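# Seat two PUSH HOME drive blanks without moving rack

## Task

Find the two drive blanks that the work order labels PUSH HOME and press each one in until it bottoms out and latches. Leave every other blank untouched. The rack is loose on the table: it may tilt only slightly at most (more is a failure), and it must finish in its original spot. Both blanks must stay latched by themselves once the robot lets go; the robot holding them in does not count.

## Robot and tools

Robot and frame. There are two arms, left_arm and right_arm, each with six joints in this fixed order: waist, shoulder, elbow, forearm roll, wrist pitch, wrist roll, plus a two-finger gripper. All positions share one scene frame: origin on the table top midway between the arms, +x out over the table, +z up, left_arm on the +y side. The arm names do not match left and right in images. The gripper's fingers point along its own +z and close along its x; the reported end-effector point sits between the pads, and the fingertips extend 17.5 mm past it. A flat block juts about 9 cm from the wrist roll axis toward the gripper's -y and rotates with it, so mind it near the rack. Printed hand positions can be off, especially at long reach.

The row. Every command row is 18 plain numbers, each in [-1, 1], always for both arms: left_arm's 6 joint values, then its gripper position, force_limit, speed; then the same 9 for right_arm. Joint values are scaled offsets, not poses: 1.0 equals 1.398 rad for waist and shoulder, 2.097 rad for elbow, 2.622 rad for forearm roll, wrist pitch and wrist roll. The three gripper values are absolute settings. position: +1 is fully open (50 mm gap), about -0.65 puts the pads together, -1 closes until something blocks. force_limit per pad: -1 about 20 N, 0 about 102 N, +1 about 185 N (real grip up to roughly 17 % above). speed of the gap: -1 is 20 mm/s, 0 is 85, +1 is 150. To keep a gripper as it is, repeat its previous three values; sending 0 is a real command. A changed force_limit or speed only applies after position changes by 0.01 or more.

execute_actions(actions): a list of actions; each action is a list of 1 to 15 rows, each row lasting one 1/30 s step; if shorter than 15 rows, the final row repeats to fill the 15 steps. Joint offsets in every row of an action are counted from the joint angles at that action's start (for the first action, the last reported angles), not from the preceding row. An empty list just returns the current state and images. Joint ranges in rad: waist, shoulder, forearm roll, wrist pitch, wrist roll -6.283 to 6.283; elbow -2.792 to 2.792. An action asking any joint to go more than 0.010 rad outward past its range is refused for both arms; a malformed action, or a first action failing that check, cancels the whole call. Joints pushed against their true end stop there and the result may print "joint sent to its limit" (its absence does not prove there is more room).

move(target, speed, blocking): target is one 18-number row; its joint offsets are measured from the "Joint positions" of the latest result showing them, and the gripper values are sent at once. All joints follow paths finishing together (so the hand curves), lasting 0.5 to 10 s; speed in rad/s (0.01 to 2, default 0.5) caps the joint with the longest travel. Paths ignore obstacles and the other arm. The result adds a "move:" line: the ending (done, off_target, moving, held, fault), limits=held or limits=none, and each arm's joint farthest from target. With blocking=false you get control after 0.5 s; until you see the move end, use wait or stop before any other motion call. wait(seconds, 0 to 10) lets time pass holding the last command. stop() brakes a running move (needs room). zoom_image(camera, region=[x0, y0, x1, y1]) enlarges at most 504 by 504 pixels of a camera's latest image. show_instructions() shows the reference image (the work order marking which blanks get PUSH HOME). finished_scene(scene) ends the current scene by its number; irreversible.

Cameras: cam_head_left (896x504), cam_head_right (896x504), cam_left_wrist (616x616), cam_right_wrist (616x616).

Reading results. The state line gives each gripper's end_effector_position (m), end_effector_quat_wxyz, and linear/angular velocity. Joint positions, velocities, targets (what the joints are now driven toward, which can drift without new commands) and torques (offset, scaled, noisy) are listed per arm in joint order. Step readings show joint angles at some steps; HELD with an arm label means part of its row was held back, and "joint command not followed" means a clearance check altered joint targets. object_status: 0 moving, 1 blocked while opening, 2 blocked while closing (a grip), 3 at the requested position or pads met. Opening in mm is about (250 - position_measured) times 0.202.

Motion limits. Joint target speed caps: 2.09 rad/s waist and shoulder, 3.14 elbow, 3.93 the wrist joints, with 0.3 s to accelerate. Targets may lead measured angles by at most 0.456 rad (waist, shoulder), 0.683 (elbow), 0.854 (wrist joints), and a step that would carry the hand over 70 mm from where it is gets scaled back, so big moves span several actions and may need finishing.

What to avoid. The arms are stiff: commanding even a little beyond a firm contact can trip a fault, and faster contact hits harder. A torque fault (load limits in N m: waist 302, shoulder 302, elbow 142, forearm roll 40, wrist pitch 40, wrist roll 40) or an outside force of 144 N halts that arm for 10 s and drops the rest of the call. The rack is free-standing, so push the blanks slowly and straight, brace or balance as needed so it neither slides nor tilts, and confirm it is back at its original place. Do not leave the robot pressing the blanks at the end; they must latch alone. Do not knock anything off the table, let the arms collide, or stall on loads long enough to overheat motors (MOTOR HOT warns, OVER-TEMPERATURE FAULT brakes the arm).

Each tool is called after "Request:" by a JSON object that holds its "method" and its "body", one argument or row to a line.

## Session

Request:
{"method": "execute_actions", "body": {
  "actions": []
}}

Request:
{"method": "show_instructions", "body": {

}}

Scene clock: 0.00 s.
left_arm: end_effector_position=(+0.9710, +0.7424, +0.2742) position_measured=3 object_status=3 end_effector_quat_wxyz=(+0.041, +0.911, -0.410, +0.019) end_effector_velocity=(+0.001, +0.000, +0.001) end_effector_angular_velocity=(+0.001, -0.004, -0.001) | right_arm: end_effector_position=(+0.0293, -0.2030, +0.3940) position_measured=3 object_status=3 end_effector_quat_wxyz=(+0.109, +0.074, +0.985, +0.107) end_effector_velocity=(+0.000, +0.000, +0.000) end_effector_angular_velocity=(+0.000, -0.000, -0.000)
Joint names: [waist, shoulder, elbow, forearm roll, wrist pitch, wrist roll]
Joint positions: left_arm=[-0.058  0.69   0.974 -0.089  1.489  2.556] | right_arm=[ 1.455 -0.421  2.044 -0.256  1.343  0.264]
Joint velocities: left_arm=[ 0.    -0.    -0.001  0.    -0.003  0.001] | right_arm=[-0.  0. -0. -0. -0.  0.]
Joint torques (N m, as the joint torque sensors report them, + toward a larger angle): no reading
Joint targets: left_arm=[-0.058 0.690 0.974 -0.089 1.489 2.556] | right_arm=[1.455 -0.421 2.044 -0.256 1.343 0.264]

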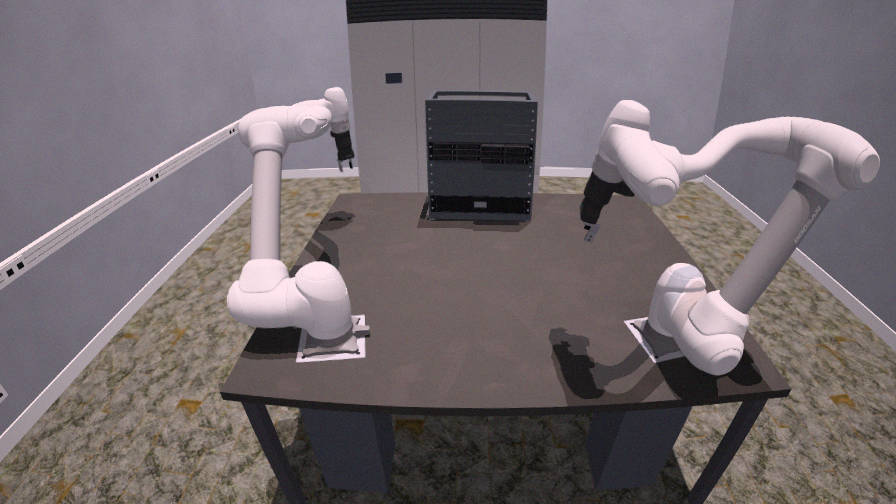

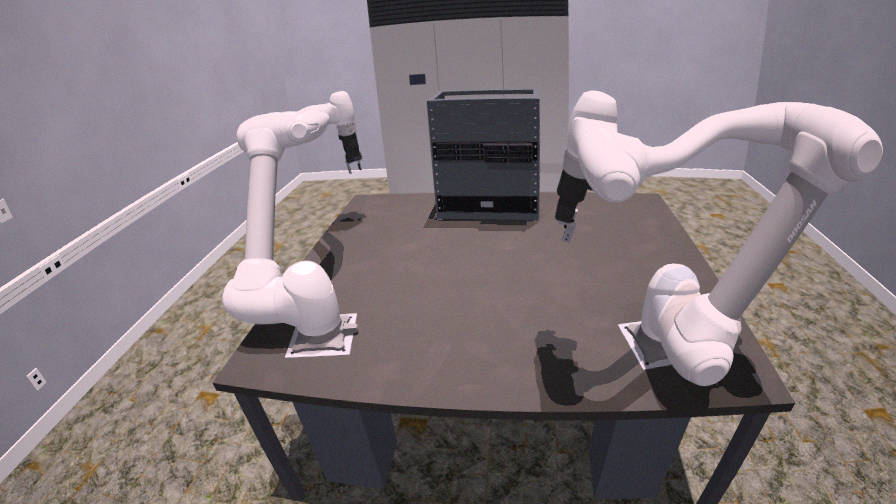

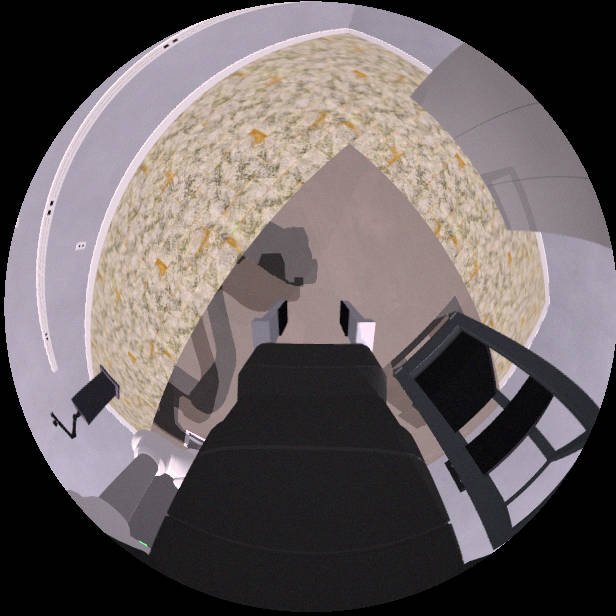

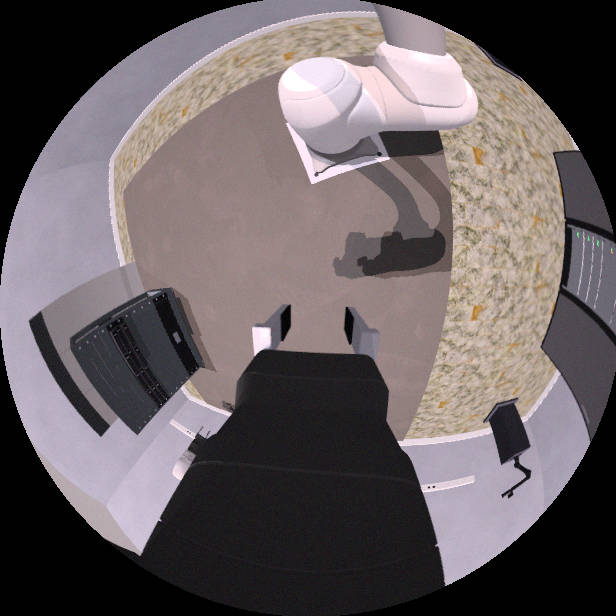

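Reference images for this scene: work order.

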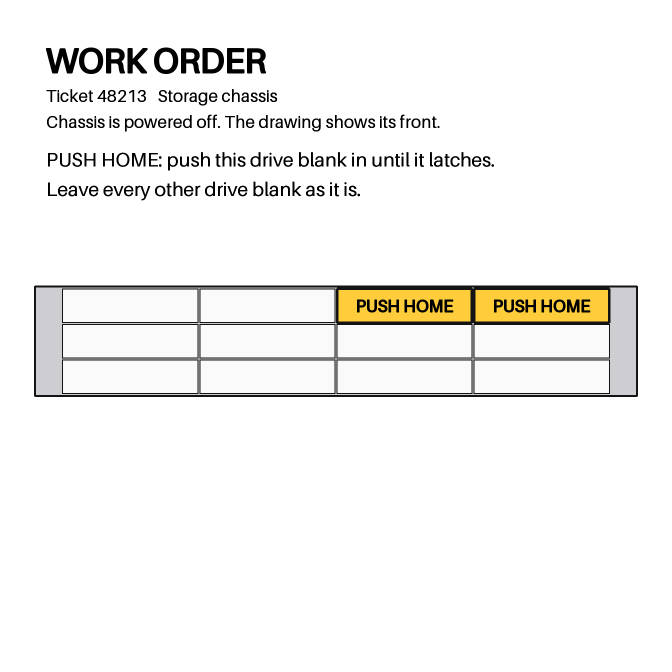

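Request:
{"method": "zoom_image", "body": {
  "camera": "cam_head_left",
  "region": [400, 70, 570, 240]
}}

Request:
{"method": "zoom_image", "body": {
  "camera": "cam_head_right",
  "region": [400, 70, 570, 240]
}}

Region (400, 70, 570, 240) of cam_head_left's 896x504 image, scaled by 2.965, with more detail than that image has.

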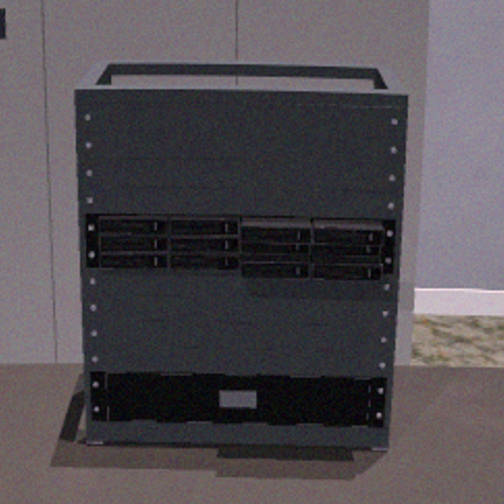

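Region (400, 70, 570, 240) of cam_head_right's 896x504 image, scaled by 2.965, with more detail than that image has.

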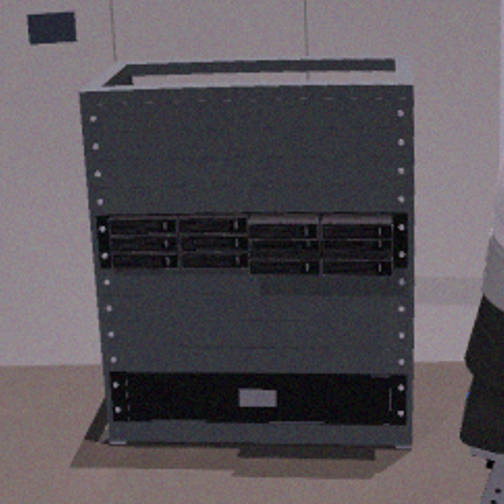

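Request:
{"method": "move", "body": {
  "target": [-0.316,-0.386,0.537,0,-0.377,0,-1,0,1, -0.876,0,0,-0.028,-0.024,-0.572,1,0.3,1],
  "speed": 1.8
}}

Scene clock: 9.80 s.
left_arm: end_effector_position=(+0.6552, +0.4273, +0.1403) position_measured=253 object_status=3 end_effector_quat_wxyz=(-0.037, +0.802, -0.564, +0.192) end_effector_velocity=(-0.000, -0.000, -0.000) end_effector_angular_velocity=(+0.000, +0.001, -0.001) | right_arm: end_effector_position=(+0.3913, -0.4627, +0.4154) position_measured=3 object_status=3 end_effector_quat_wxyz=(+0.169, -0.071, +0.977, -0.106) end_effector_velocity=(+0.000, +0.000, +0.001) end_effector_angular_velocity=(+0.001, -0.001, +0.001)
Joint names: [waist, shoulder, elbow, forearm roll, wrist pitch, wrist roll]
Joint positions: left_arm=[-0.499  0.151  2.1   -0.089  0.501  2.556] | right_arm=[ 0.23  -0.421  2.044 -0.329  1.28  -1.235]
Joint velocities: left_arm=[-0.     0.     0.     0.     0.     0.001] | right_arm=[ 0.    -0.    -0.001  0.    -0.    -0.001]
Joint torques (N m, as the joint torque sensors report them, + toward a larger angle): left_arm=[  0.57 -54.44 -35.     3.06  -1.19  -0.11] | right_arm=[ -0.1    1.79 -43.67   2.08  -1.1    0.26]
Joint targets: left_arm=[-0.499 0.151 2.100 -0.089 0.501 2.556] | right_arm=[0.230 -0.421 2.044 -0.329 1.280 -1.235]
move: done; limits=none; left_arm: farthest joint: the waist, 0.001 radians from its target (0.442 radians at the start); right_arm: farthest joint: the forearm roll, 0.001 radians from its target (0.074 radians at the start)

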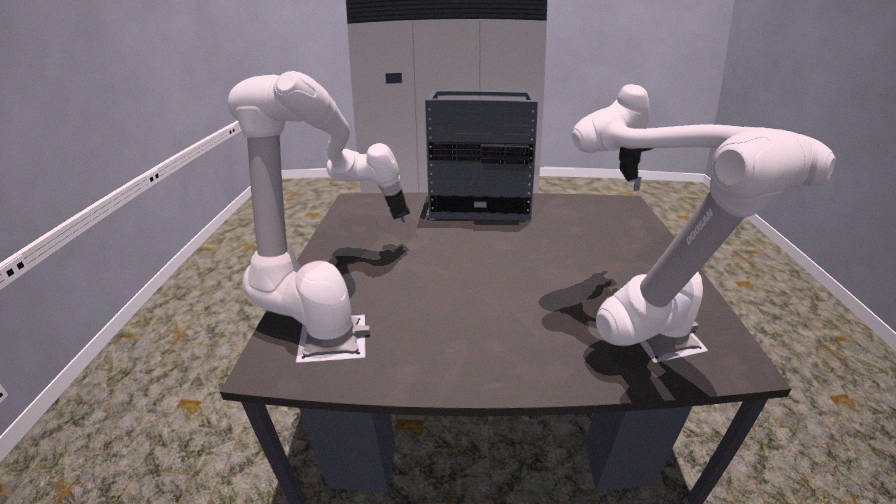

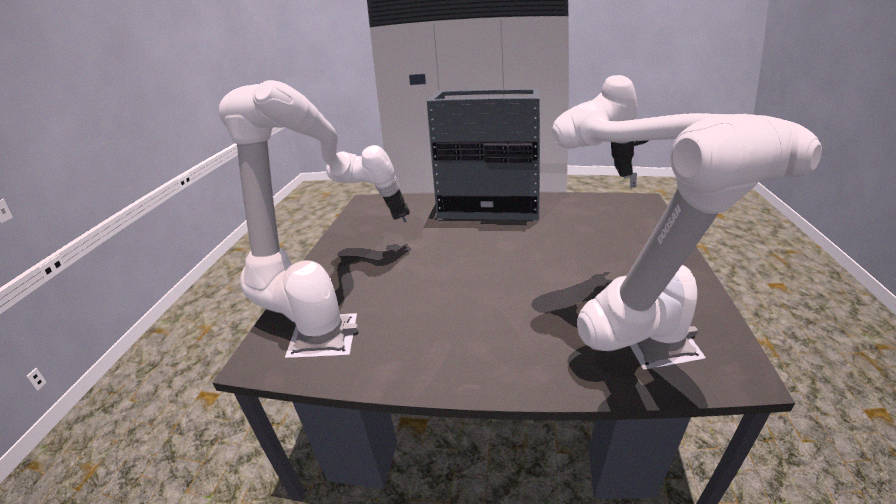

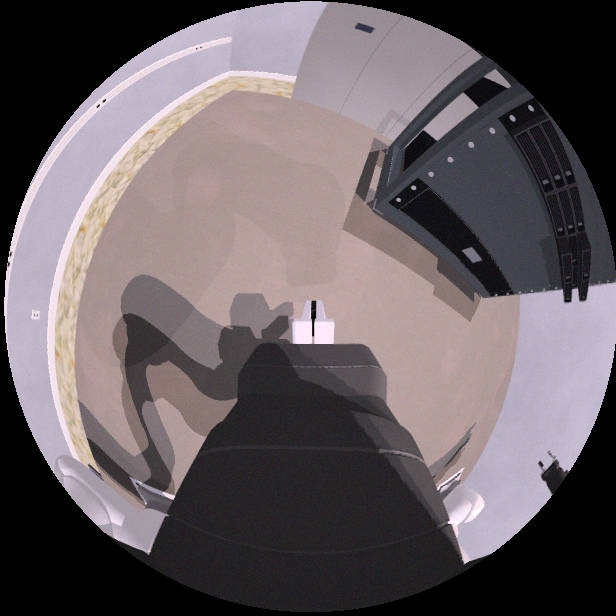

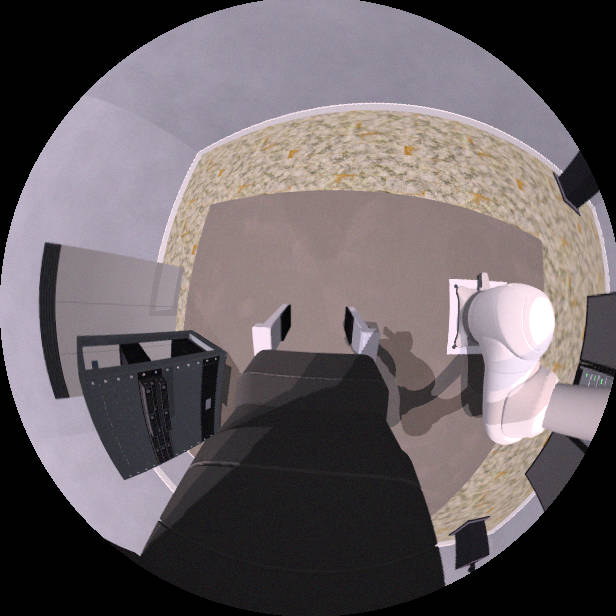

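Request:
{"method": "execute_actions", "body": {
  "actions": []
}}

Scene clock: 13.63 s.
left_arm: end_effector_position=(+0.6552, +0.4273, +0.1403) position_measured=253 object_status=3 end_effector_quat_wxyz=(-0.037, +0.802, -0.564, +0.192) end_effector_velocity=(+0.001, -0.000, +0.001) end_effector_angular_velocity=(-0.001, -0.002, +0.001) | right_arm: end_effector_position=(+0.3913, -0.4627, +0.4154) position_measured=3 object_status=3 end_effector_quat_wxyz=(+0.169, -0.071, +0.977, -0.106) end_effector_velocity=(+0.000, -0.000, +0.000) end_effector_angular_velocity=(-0.000, -0.001, +0.000)
Joint names: [waist, shoulder, elbow, forearm roll, wrist pitch, wrist roll]
Joint positions: left_arm=[-0.499  0.151  2.1   -0.089  0.501  2.556] | right_arm=[ 0.23  -0.421  2.044 -0.329  1.28  -1.235]
Joint velocities: left_arm=[ 0.    -0.    -0.001  0.    -0.001 -0.001] | right_arm=[ 0.     0.    -0.    -0.001 -0.    -0.   ]
Joint torques (N m, as the joint torque sensors report them, + toward a larger angle): left_arm=[  1.62 -54.37 -35.39   2.61  -1.16   0.08] | right_arm=[ -0.2    0.03 -43.08   2.2   -1.01   0.41]
Joint targets: left_arm=[-0.499 0.151 2.100 -0.089 0.501 2.556] | right_arm=[0.230 -0.421 2.044 -0.329 1.280 -1.235]

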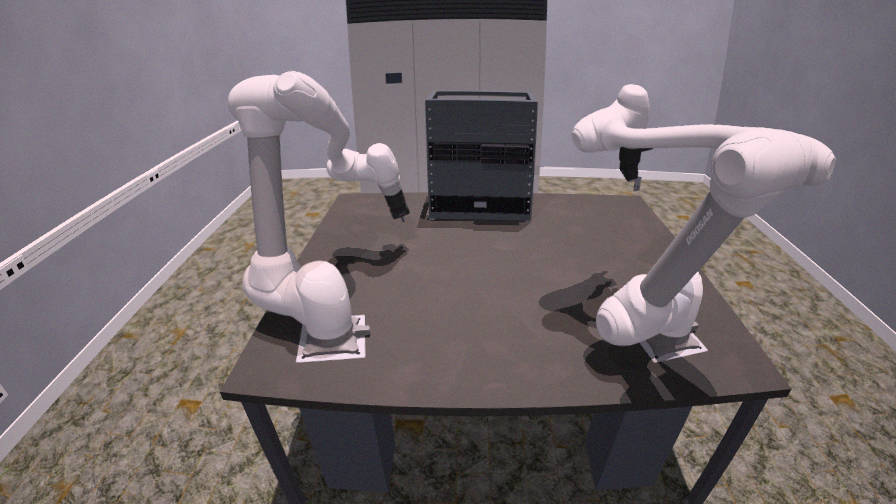

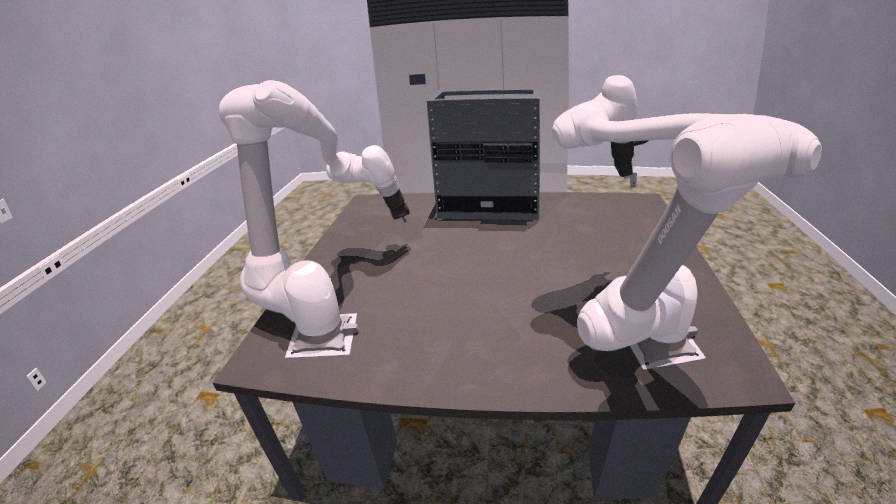

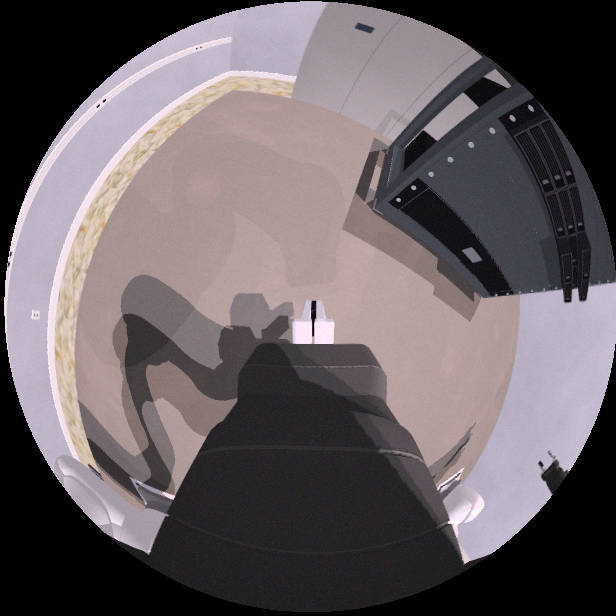

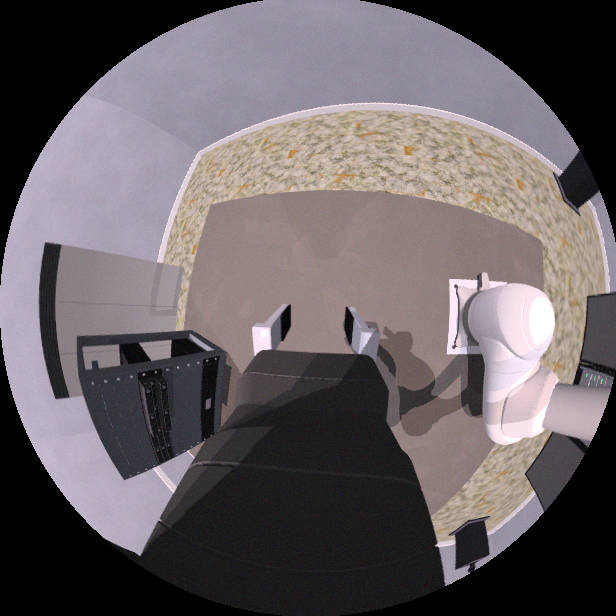

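Request:
{"method": "move", "body": {
  "target": [-0.503,0.2045,-0.154,0.773,0.2425,-0.052,-1,0,1, 0,0.6116,-0.6357,0,0,-0.563,1,0.3,1],
  "speed": 0.8
}}

Scene clock: 18.17 s.
left_arm: end_effector_position=(+0.7215, -0.0157, +0.3816) position_measured=253 object_status=3 end_effector_quat_wxyz=(+0.710, +0.003, +0.704, +0.000) end_effector_velocity=(-0.000, -0.000, +0.001) end_effector_angular_velocity=(+0.000, -0.001, +0.000) | right_arm: end_effector_position=(+0.9401, -0.1985, +0.7489) position_measured=3 object_status=3 end_effector_quat_wxyz=(+0.267, -0.643, +0.663, -0.274) end_effector_velocity=(+0.000, -0.000, +0.001) end_effector_angular_velocity=(-0.001, -0.001, +0.000)
Joint names: [waist, shoulder, elbow, forearm roll, wrist pitch, wrist roll]
Joint positions: left_arm=[-1.203  0.436  1.777  1.937  1.136  2.419] | right_arm=[ 0.23   0.434  0.711 -0.329  1.28  -2.711]
Joint velocities: left_arm=[-0.     0.    -0.     0.     0.001  0.   ] | right_arm=[ 0.     0.    -0.001 -0.001 -0.    -0.001]
Joint torques (N m, as the joint torque sensors report them, + toward a larger angle): left_arm=[  1.79 -87.18 -39.97   0.73   2.27  -0.21] | right_arm=[ -0.58 -85.   -41.53   1.9   -2.17   0.34]
Joint targets: left_arm=[-1.203 0.436 1.777 1.937 1.136 2.419] | right_arm=[0.230 0.434 0.710 -0.329 1.280 -2.711]
move: done; limits=none; left_arm: farthest joint: the waist, 0.000 radians from its target (0.703 radians at the start); right_arm: farthest joint: the waist, 0.000 radians from its target (0.000 radians at the start)

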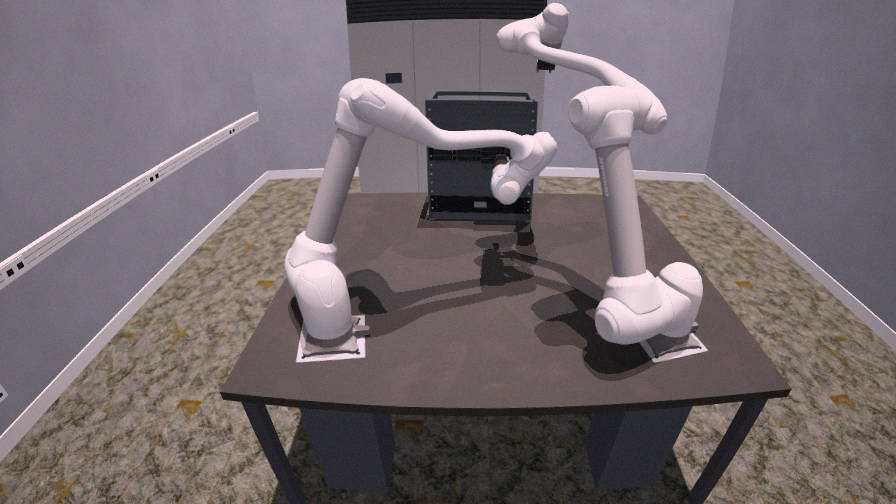

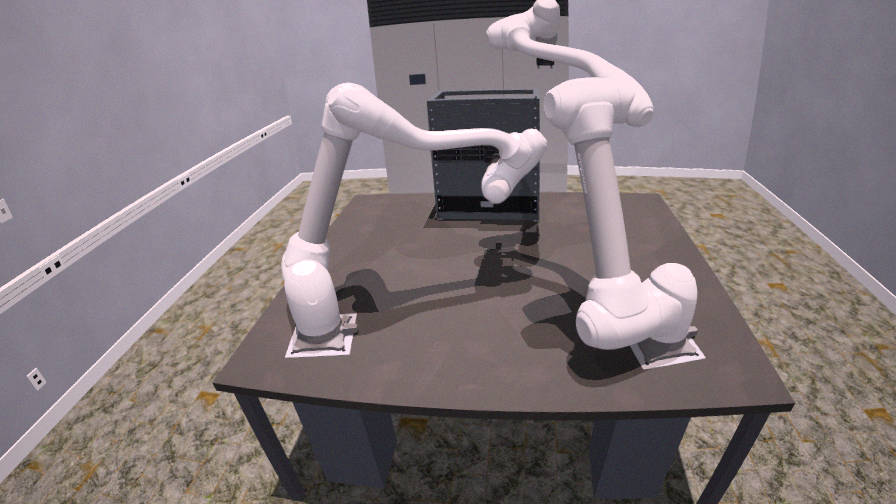

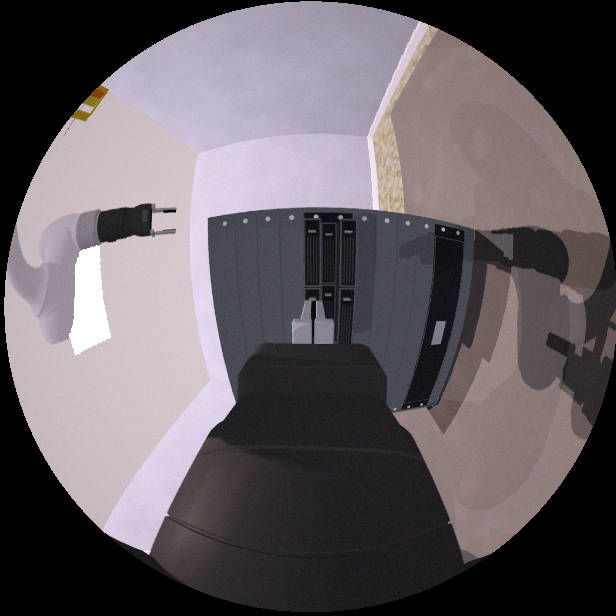

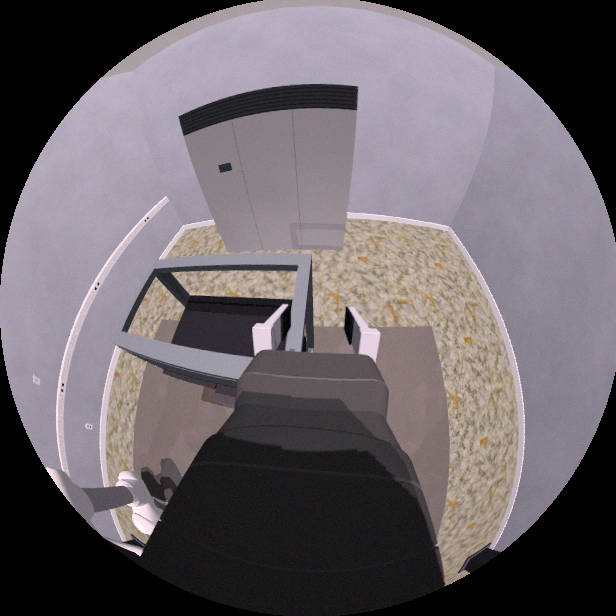

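Request:
{"method": "move", "body": {
  "target": [0.056,0.052,-0.058,0.010,-0.031,0.008,-1,0,1, -0.026,0.0595,0.0265,0.0086,-0.054,-0.004,1,0.3,1],
  "speed": 0.3
}}

Scene clock: 24.80 s.
left_arm: end_effector_position=(+0.7992, -0.0268, +0.3811) position_measured=253 object_status=3 end_effector_quat_wxyz=(+0.707, -0.000, +0.707, -0.002) end_effector_velocity=(-0.000, -0.000, +0.000) end_effector_angular_velocity=(+0.000, -0.001, -0.000) | right_arm: end_effector_position=(+1.0186, -0.1923, +0.6512) position_measured=3 object_status=3 end_effector_quat_wxyz=(+0.266, -0.651, +0.657, -0.271) end_effector_velocity=(+0.000, -0.000, -0.001) end_effector_angular_velocity=(-0.001, +0.000, -0.000)
Joint names: [waist, shoulder, elbow, forearm roll, wrist pitch, wrist roll]
Joint positions: left_arm=[-1.124  0.509  1.656  1.963  1.055  2.44 ] | right_arm=[ 0.194  0.517  0.766 -0.306  1.138 -2.721]
Joint velocities: left_arm=[-0.    -0.    -0.     0.     0.     0.001] | right_arm=[ 0.     0.     0.001 -0.    -0.     0.   ]
Joint torques (N m, as the joint torque sensors report them, + toward a larger angle): left_arm=[  0.19 -96.32 -39.48   0.48   2.1   -0.12] | right_arm=[  0.1  -97.49 -42.49   2.45  -2.1    0.25]
Joint targets: left_arm=[-1.124 0.509 1.656 1.963 1.055 2.440] | right_arm=[0.194 0.517 0.766 -0.306 1.138 -2.721]
move: done; limits=none; left_arm: farthest joint: the waist, 0.000 radians from its target (0.078 radians at the start); right_arm: farthest joint: the waist, 0.000 radians from its target (0.037 radians at the start)

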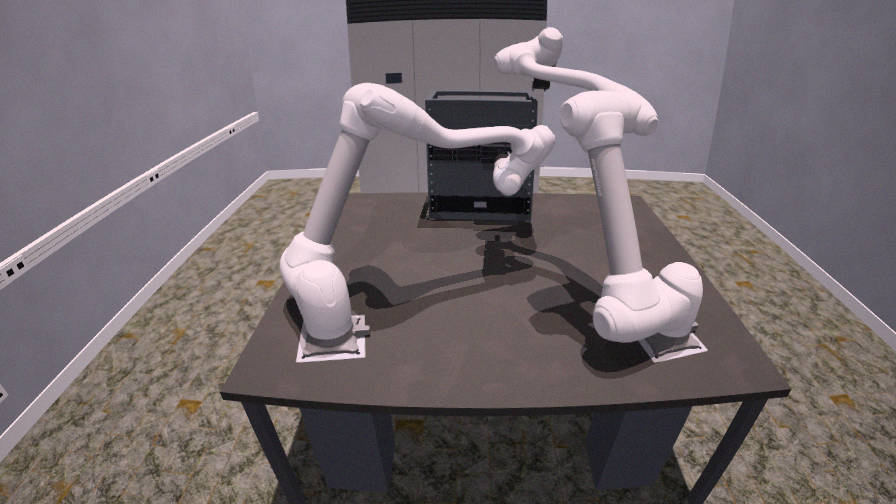

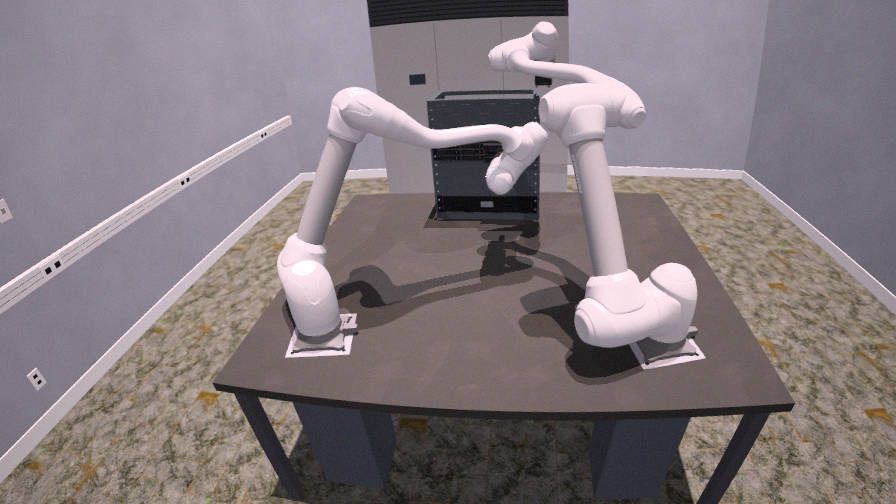

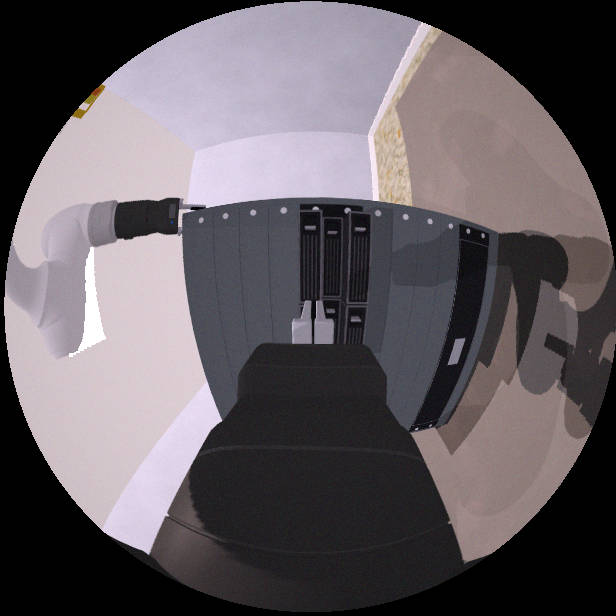

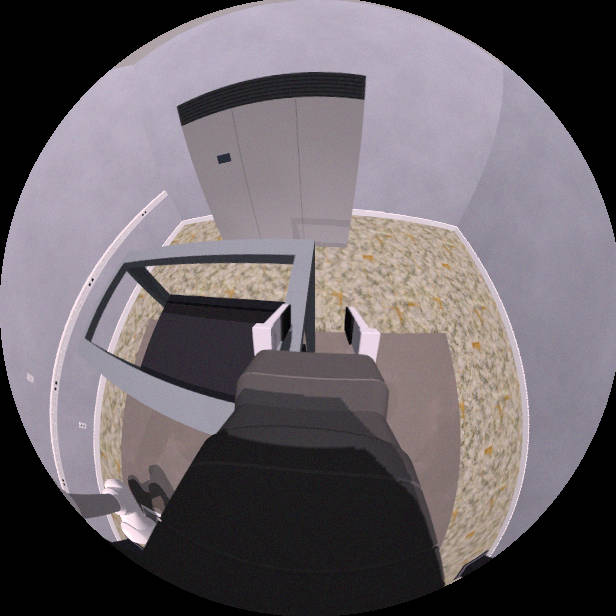

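Request:
{"method": "execute_actions", "body": {
  "actions": [
    [[0,0,0,0,0,0,-1,0,1, 0.009,0,0,0,0,0,1,0.3,1]]
  ]
}}

Request:
{"method": "zoom_image", "body": {
  "camera": "cam_left_wrist",
  "region": [230,180,430,380]
}}

Scene clock: 27.13 s.
left_arm: end_effector_position=(+0.7992, -0.0269, +0.3811) position_measured=253 object_status=3 end_effector_quat_wxyz=(+0.707, -0.000, +0.707, -0.002) end_effector_velocity=(+0.000, +0.001, -0.001) end_effector_angular_velocity=(+0.001, -0.001, +0.002) | right_arm: end_effector_position=(+1.0141, -0.1795, +0.6512) position_measured=3 object_status=3 end_effector_quat_wxyz=(+0.268, -0.655, +0.653, -0.269) end_effector_velocity=(+0.000, -0.001, -0.001) end_effector_angular_velocity=(-0.001, +0.001, -0.001)
Joint names: [waist, shoulder, elbow, forearm roll, wrist pitch, wrist roll]
Joint positions: left_arm=[-1.124  0.509  1.656  1.963  1.055  2.44 ] | right_arm=[ 0.207  0.517  0.766 -0.306  1.138 -2.721]
Joint velocities: left_arm=[ 0.     0.     0.001 -0.     0.002 -0.   ] | right_arm=[-0.     0.     0.001 -0.001  0.    -0.   ]
Joint torques (N m, as the joint torque sensors report them, + toward a larger angle): left_arm=[  1.36 -96.03 -40.65   0.21   2.28  -0.02] | right_arm=[ -1.35 -97.76 -43.21   2.19  -2.22   0.34]
Joint targets: left_arm=[-1.124 0.509 1.656 1.963 1.055 2.440] | right_arm=[0.206 0.517 0.766 -0.306 1.138 -2.721]
Step readings (joint positions):
0: left_arm=[-1.124 0.509 1.656 1.963 1.055 2.440] | right_arm=[0.194 0.517 0.766 -0.306 1.138 -2.721]
1: left_arm=[-1.124 0.509 1.656 1.963 1.055 2.440] | right_arm=[0.194 0.517 0.766 -0.306 1.138 -2.721]
2: left_arm=[-1.124 0.509 1.656 1.963 1.055 2.440] | right_arm=[0.199 0.517 0.766 -0.307 1.138 -2.721]
4: left_arm=[-1.124 0.509 1.656 1.963 1.055 2.440] | right_arm=[0.207 0.517 0.766 -0.307 1.138 -2.721]
8: left_arm=[-1.124 0.509 1.656 1.963 1.055 2.440] | right_arm=[0.207 0.517 0.766 -0.306 1.138 -2.721]
15: Joint positions above

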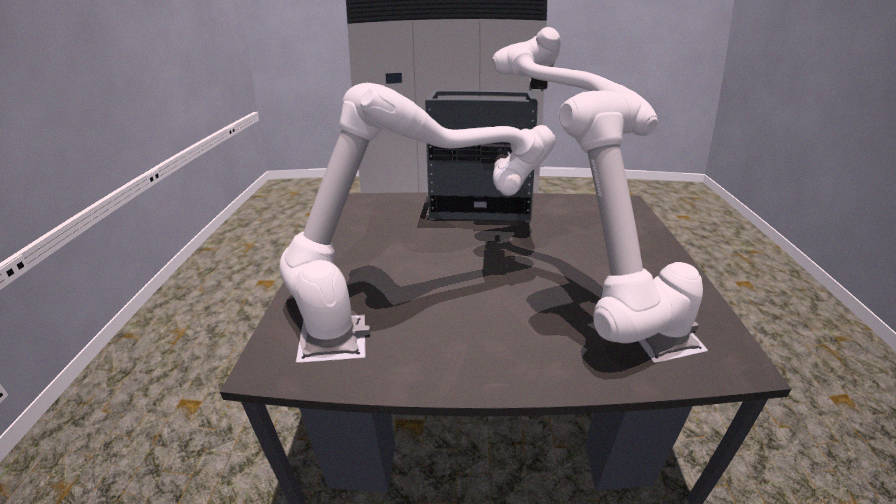

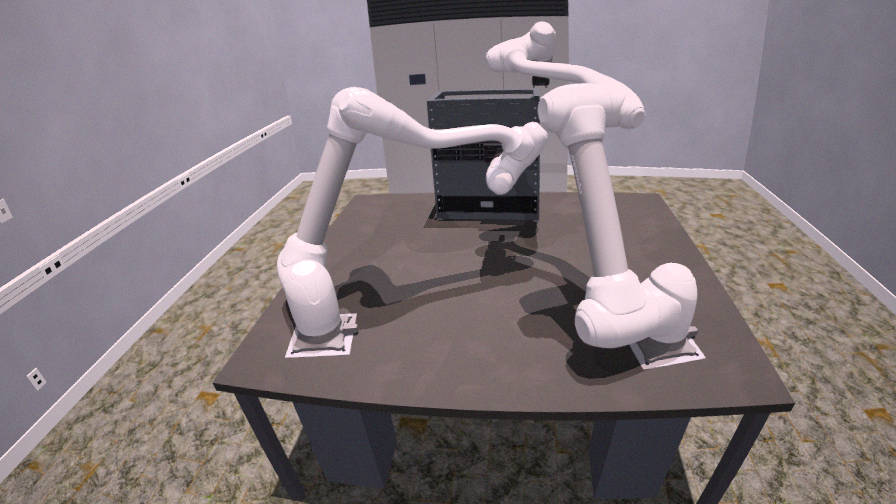

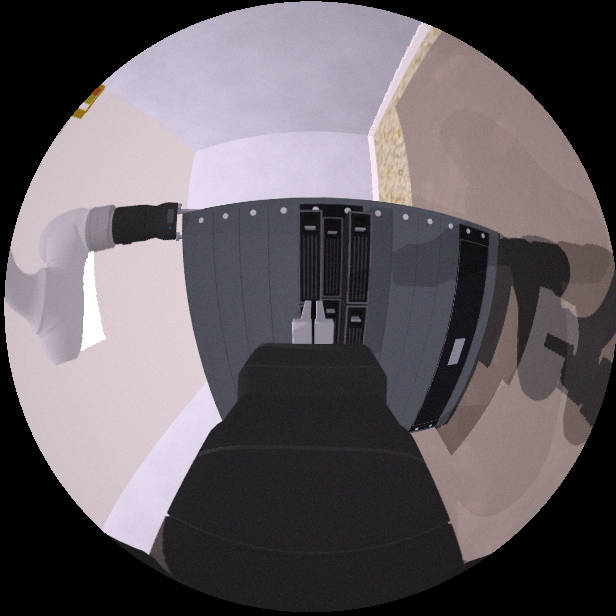

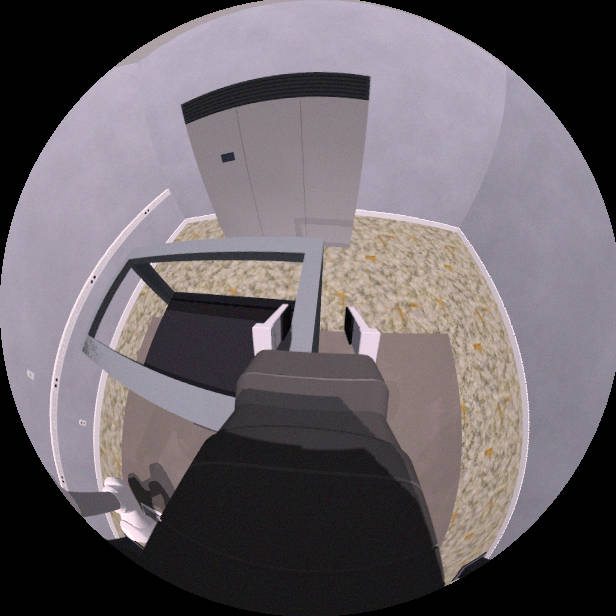

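Region (230, 180, 430, 380) of cam_left_wrist's 616x616 image, scaled by 2.520, with more detail than that image has.

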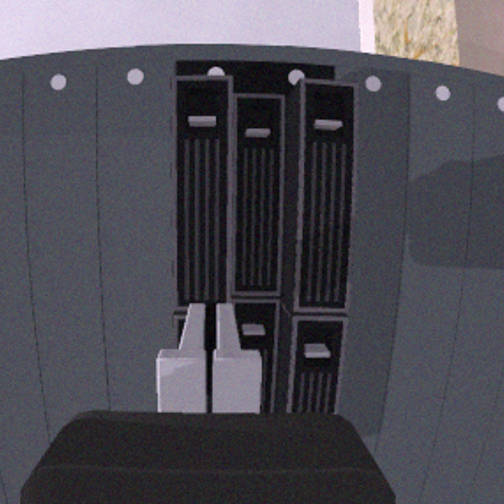

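Request:
{"method": "move", "body": {
  "target": [0,0,0,0,0,0,-1,0,1, -0.004,0.020,0.009,0.003,-0.018,-0.001,1,0.3,1],
  "speed": 0.1
}}

Scene clock: 29.63 s.
left_arm: end_effector_position=(+0.7992, -0.0268, +0.3811) position_measured=253 object_status=3 end_effector_quat_wxyz=(+0.707, -0.000, +0.707, -0.002) end_effector_velocity=(+0.000, +0.000, +0.000) end_effector_angular_velocity=(-0.001, -0.000, +0.001) | right_arm: end_effector_position=(+1.0356, -0.1725, +0.6163) position_measured=3 object_status=3 end_effector_quat_wxyz=(+0.269, -0.659, +0.650, -0.266) end_effector_velocity=(+0.000, -0.000, +0.001) end_effector_angular_velocity=(-0.000, -0.002, +0.000)
Joint names: [waist, shoulder, elbow, forearm roll, wrist pitch, wrist roll]
Joint positions: left_arm=[-1.124  0.509  1.656  1.963  1.055  2.44 ] | right_arm=[ 0.201  0.545  0.785 -0.298  1.091 -2.724]
Joint velocities: left_arm=[ 0.    -0.    -0.    -0.     0.001 -0.   ] | right_arm=[-0.    -0.    -0.001 -0.001 -0.001 -0.   ]
Joint torques (N m, as the joint torque sensors report them, + toward a larger angle): left_arm=[  2.14 -95.65 -41.46   0.71   2.16  -0.18] | right_arm=[   0.17 -100.99  -44.47    2.18   -2.45    0.27]
Joint targets: left_arm=[-1.124 0.509 1.656 1.963 1.055 2.440] | right_arm=[0.201 0.545 0.785 -0.298 1.091 -2.724]
move: done; limits=none; left_arm: farthest joint: the waist, 0.000 radians from its target (0.000 radians at the start); right_arm: farthest joint: the waist, 0.000 radians from its target (0.005 radians at the start)

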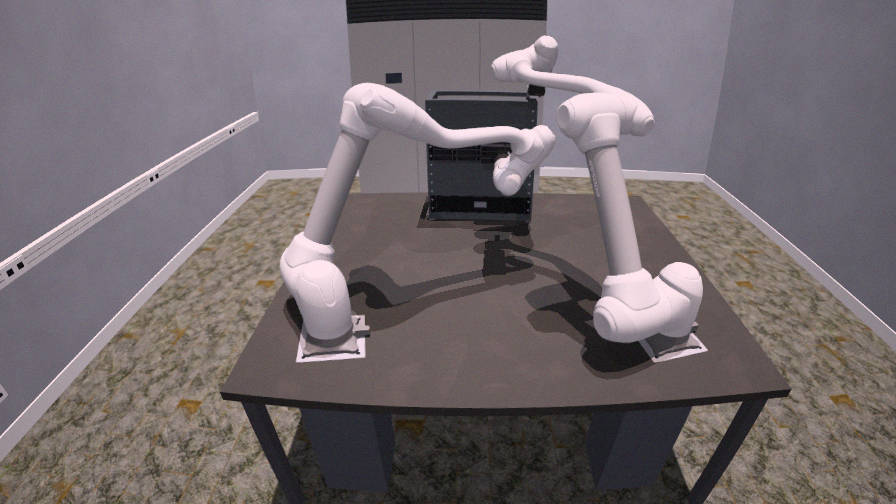

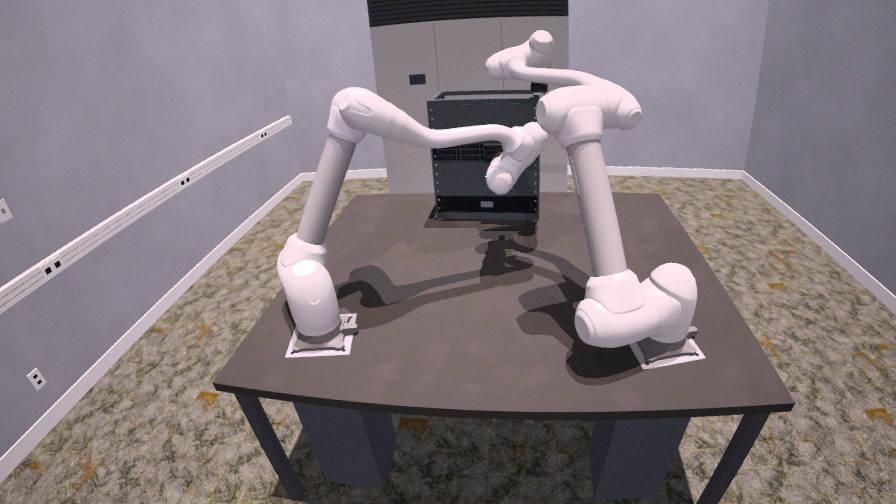

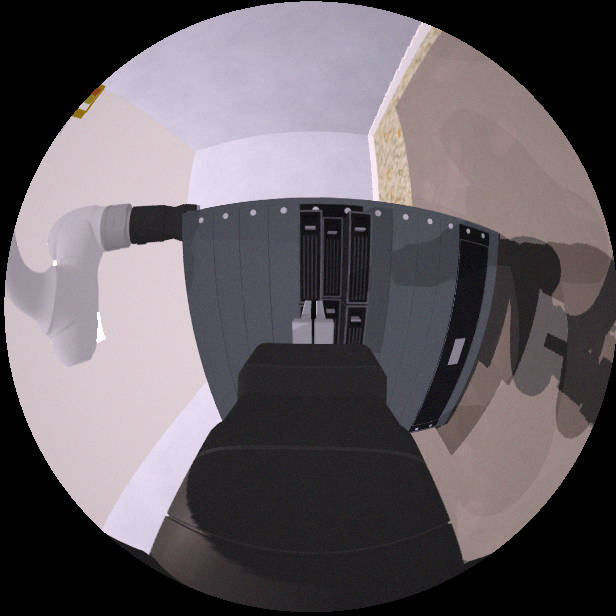

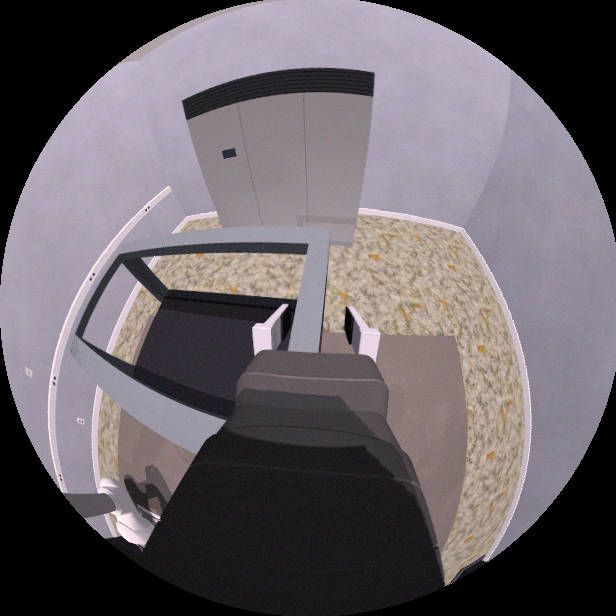

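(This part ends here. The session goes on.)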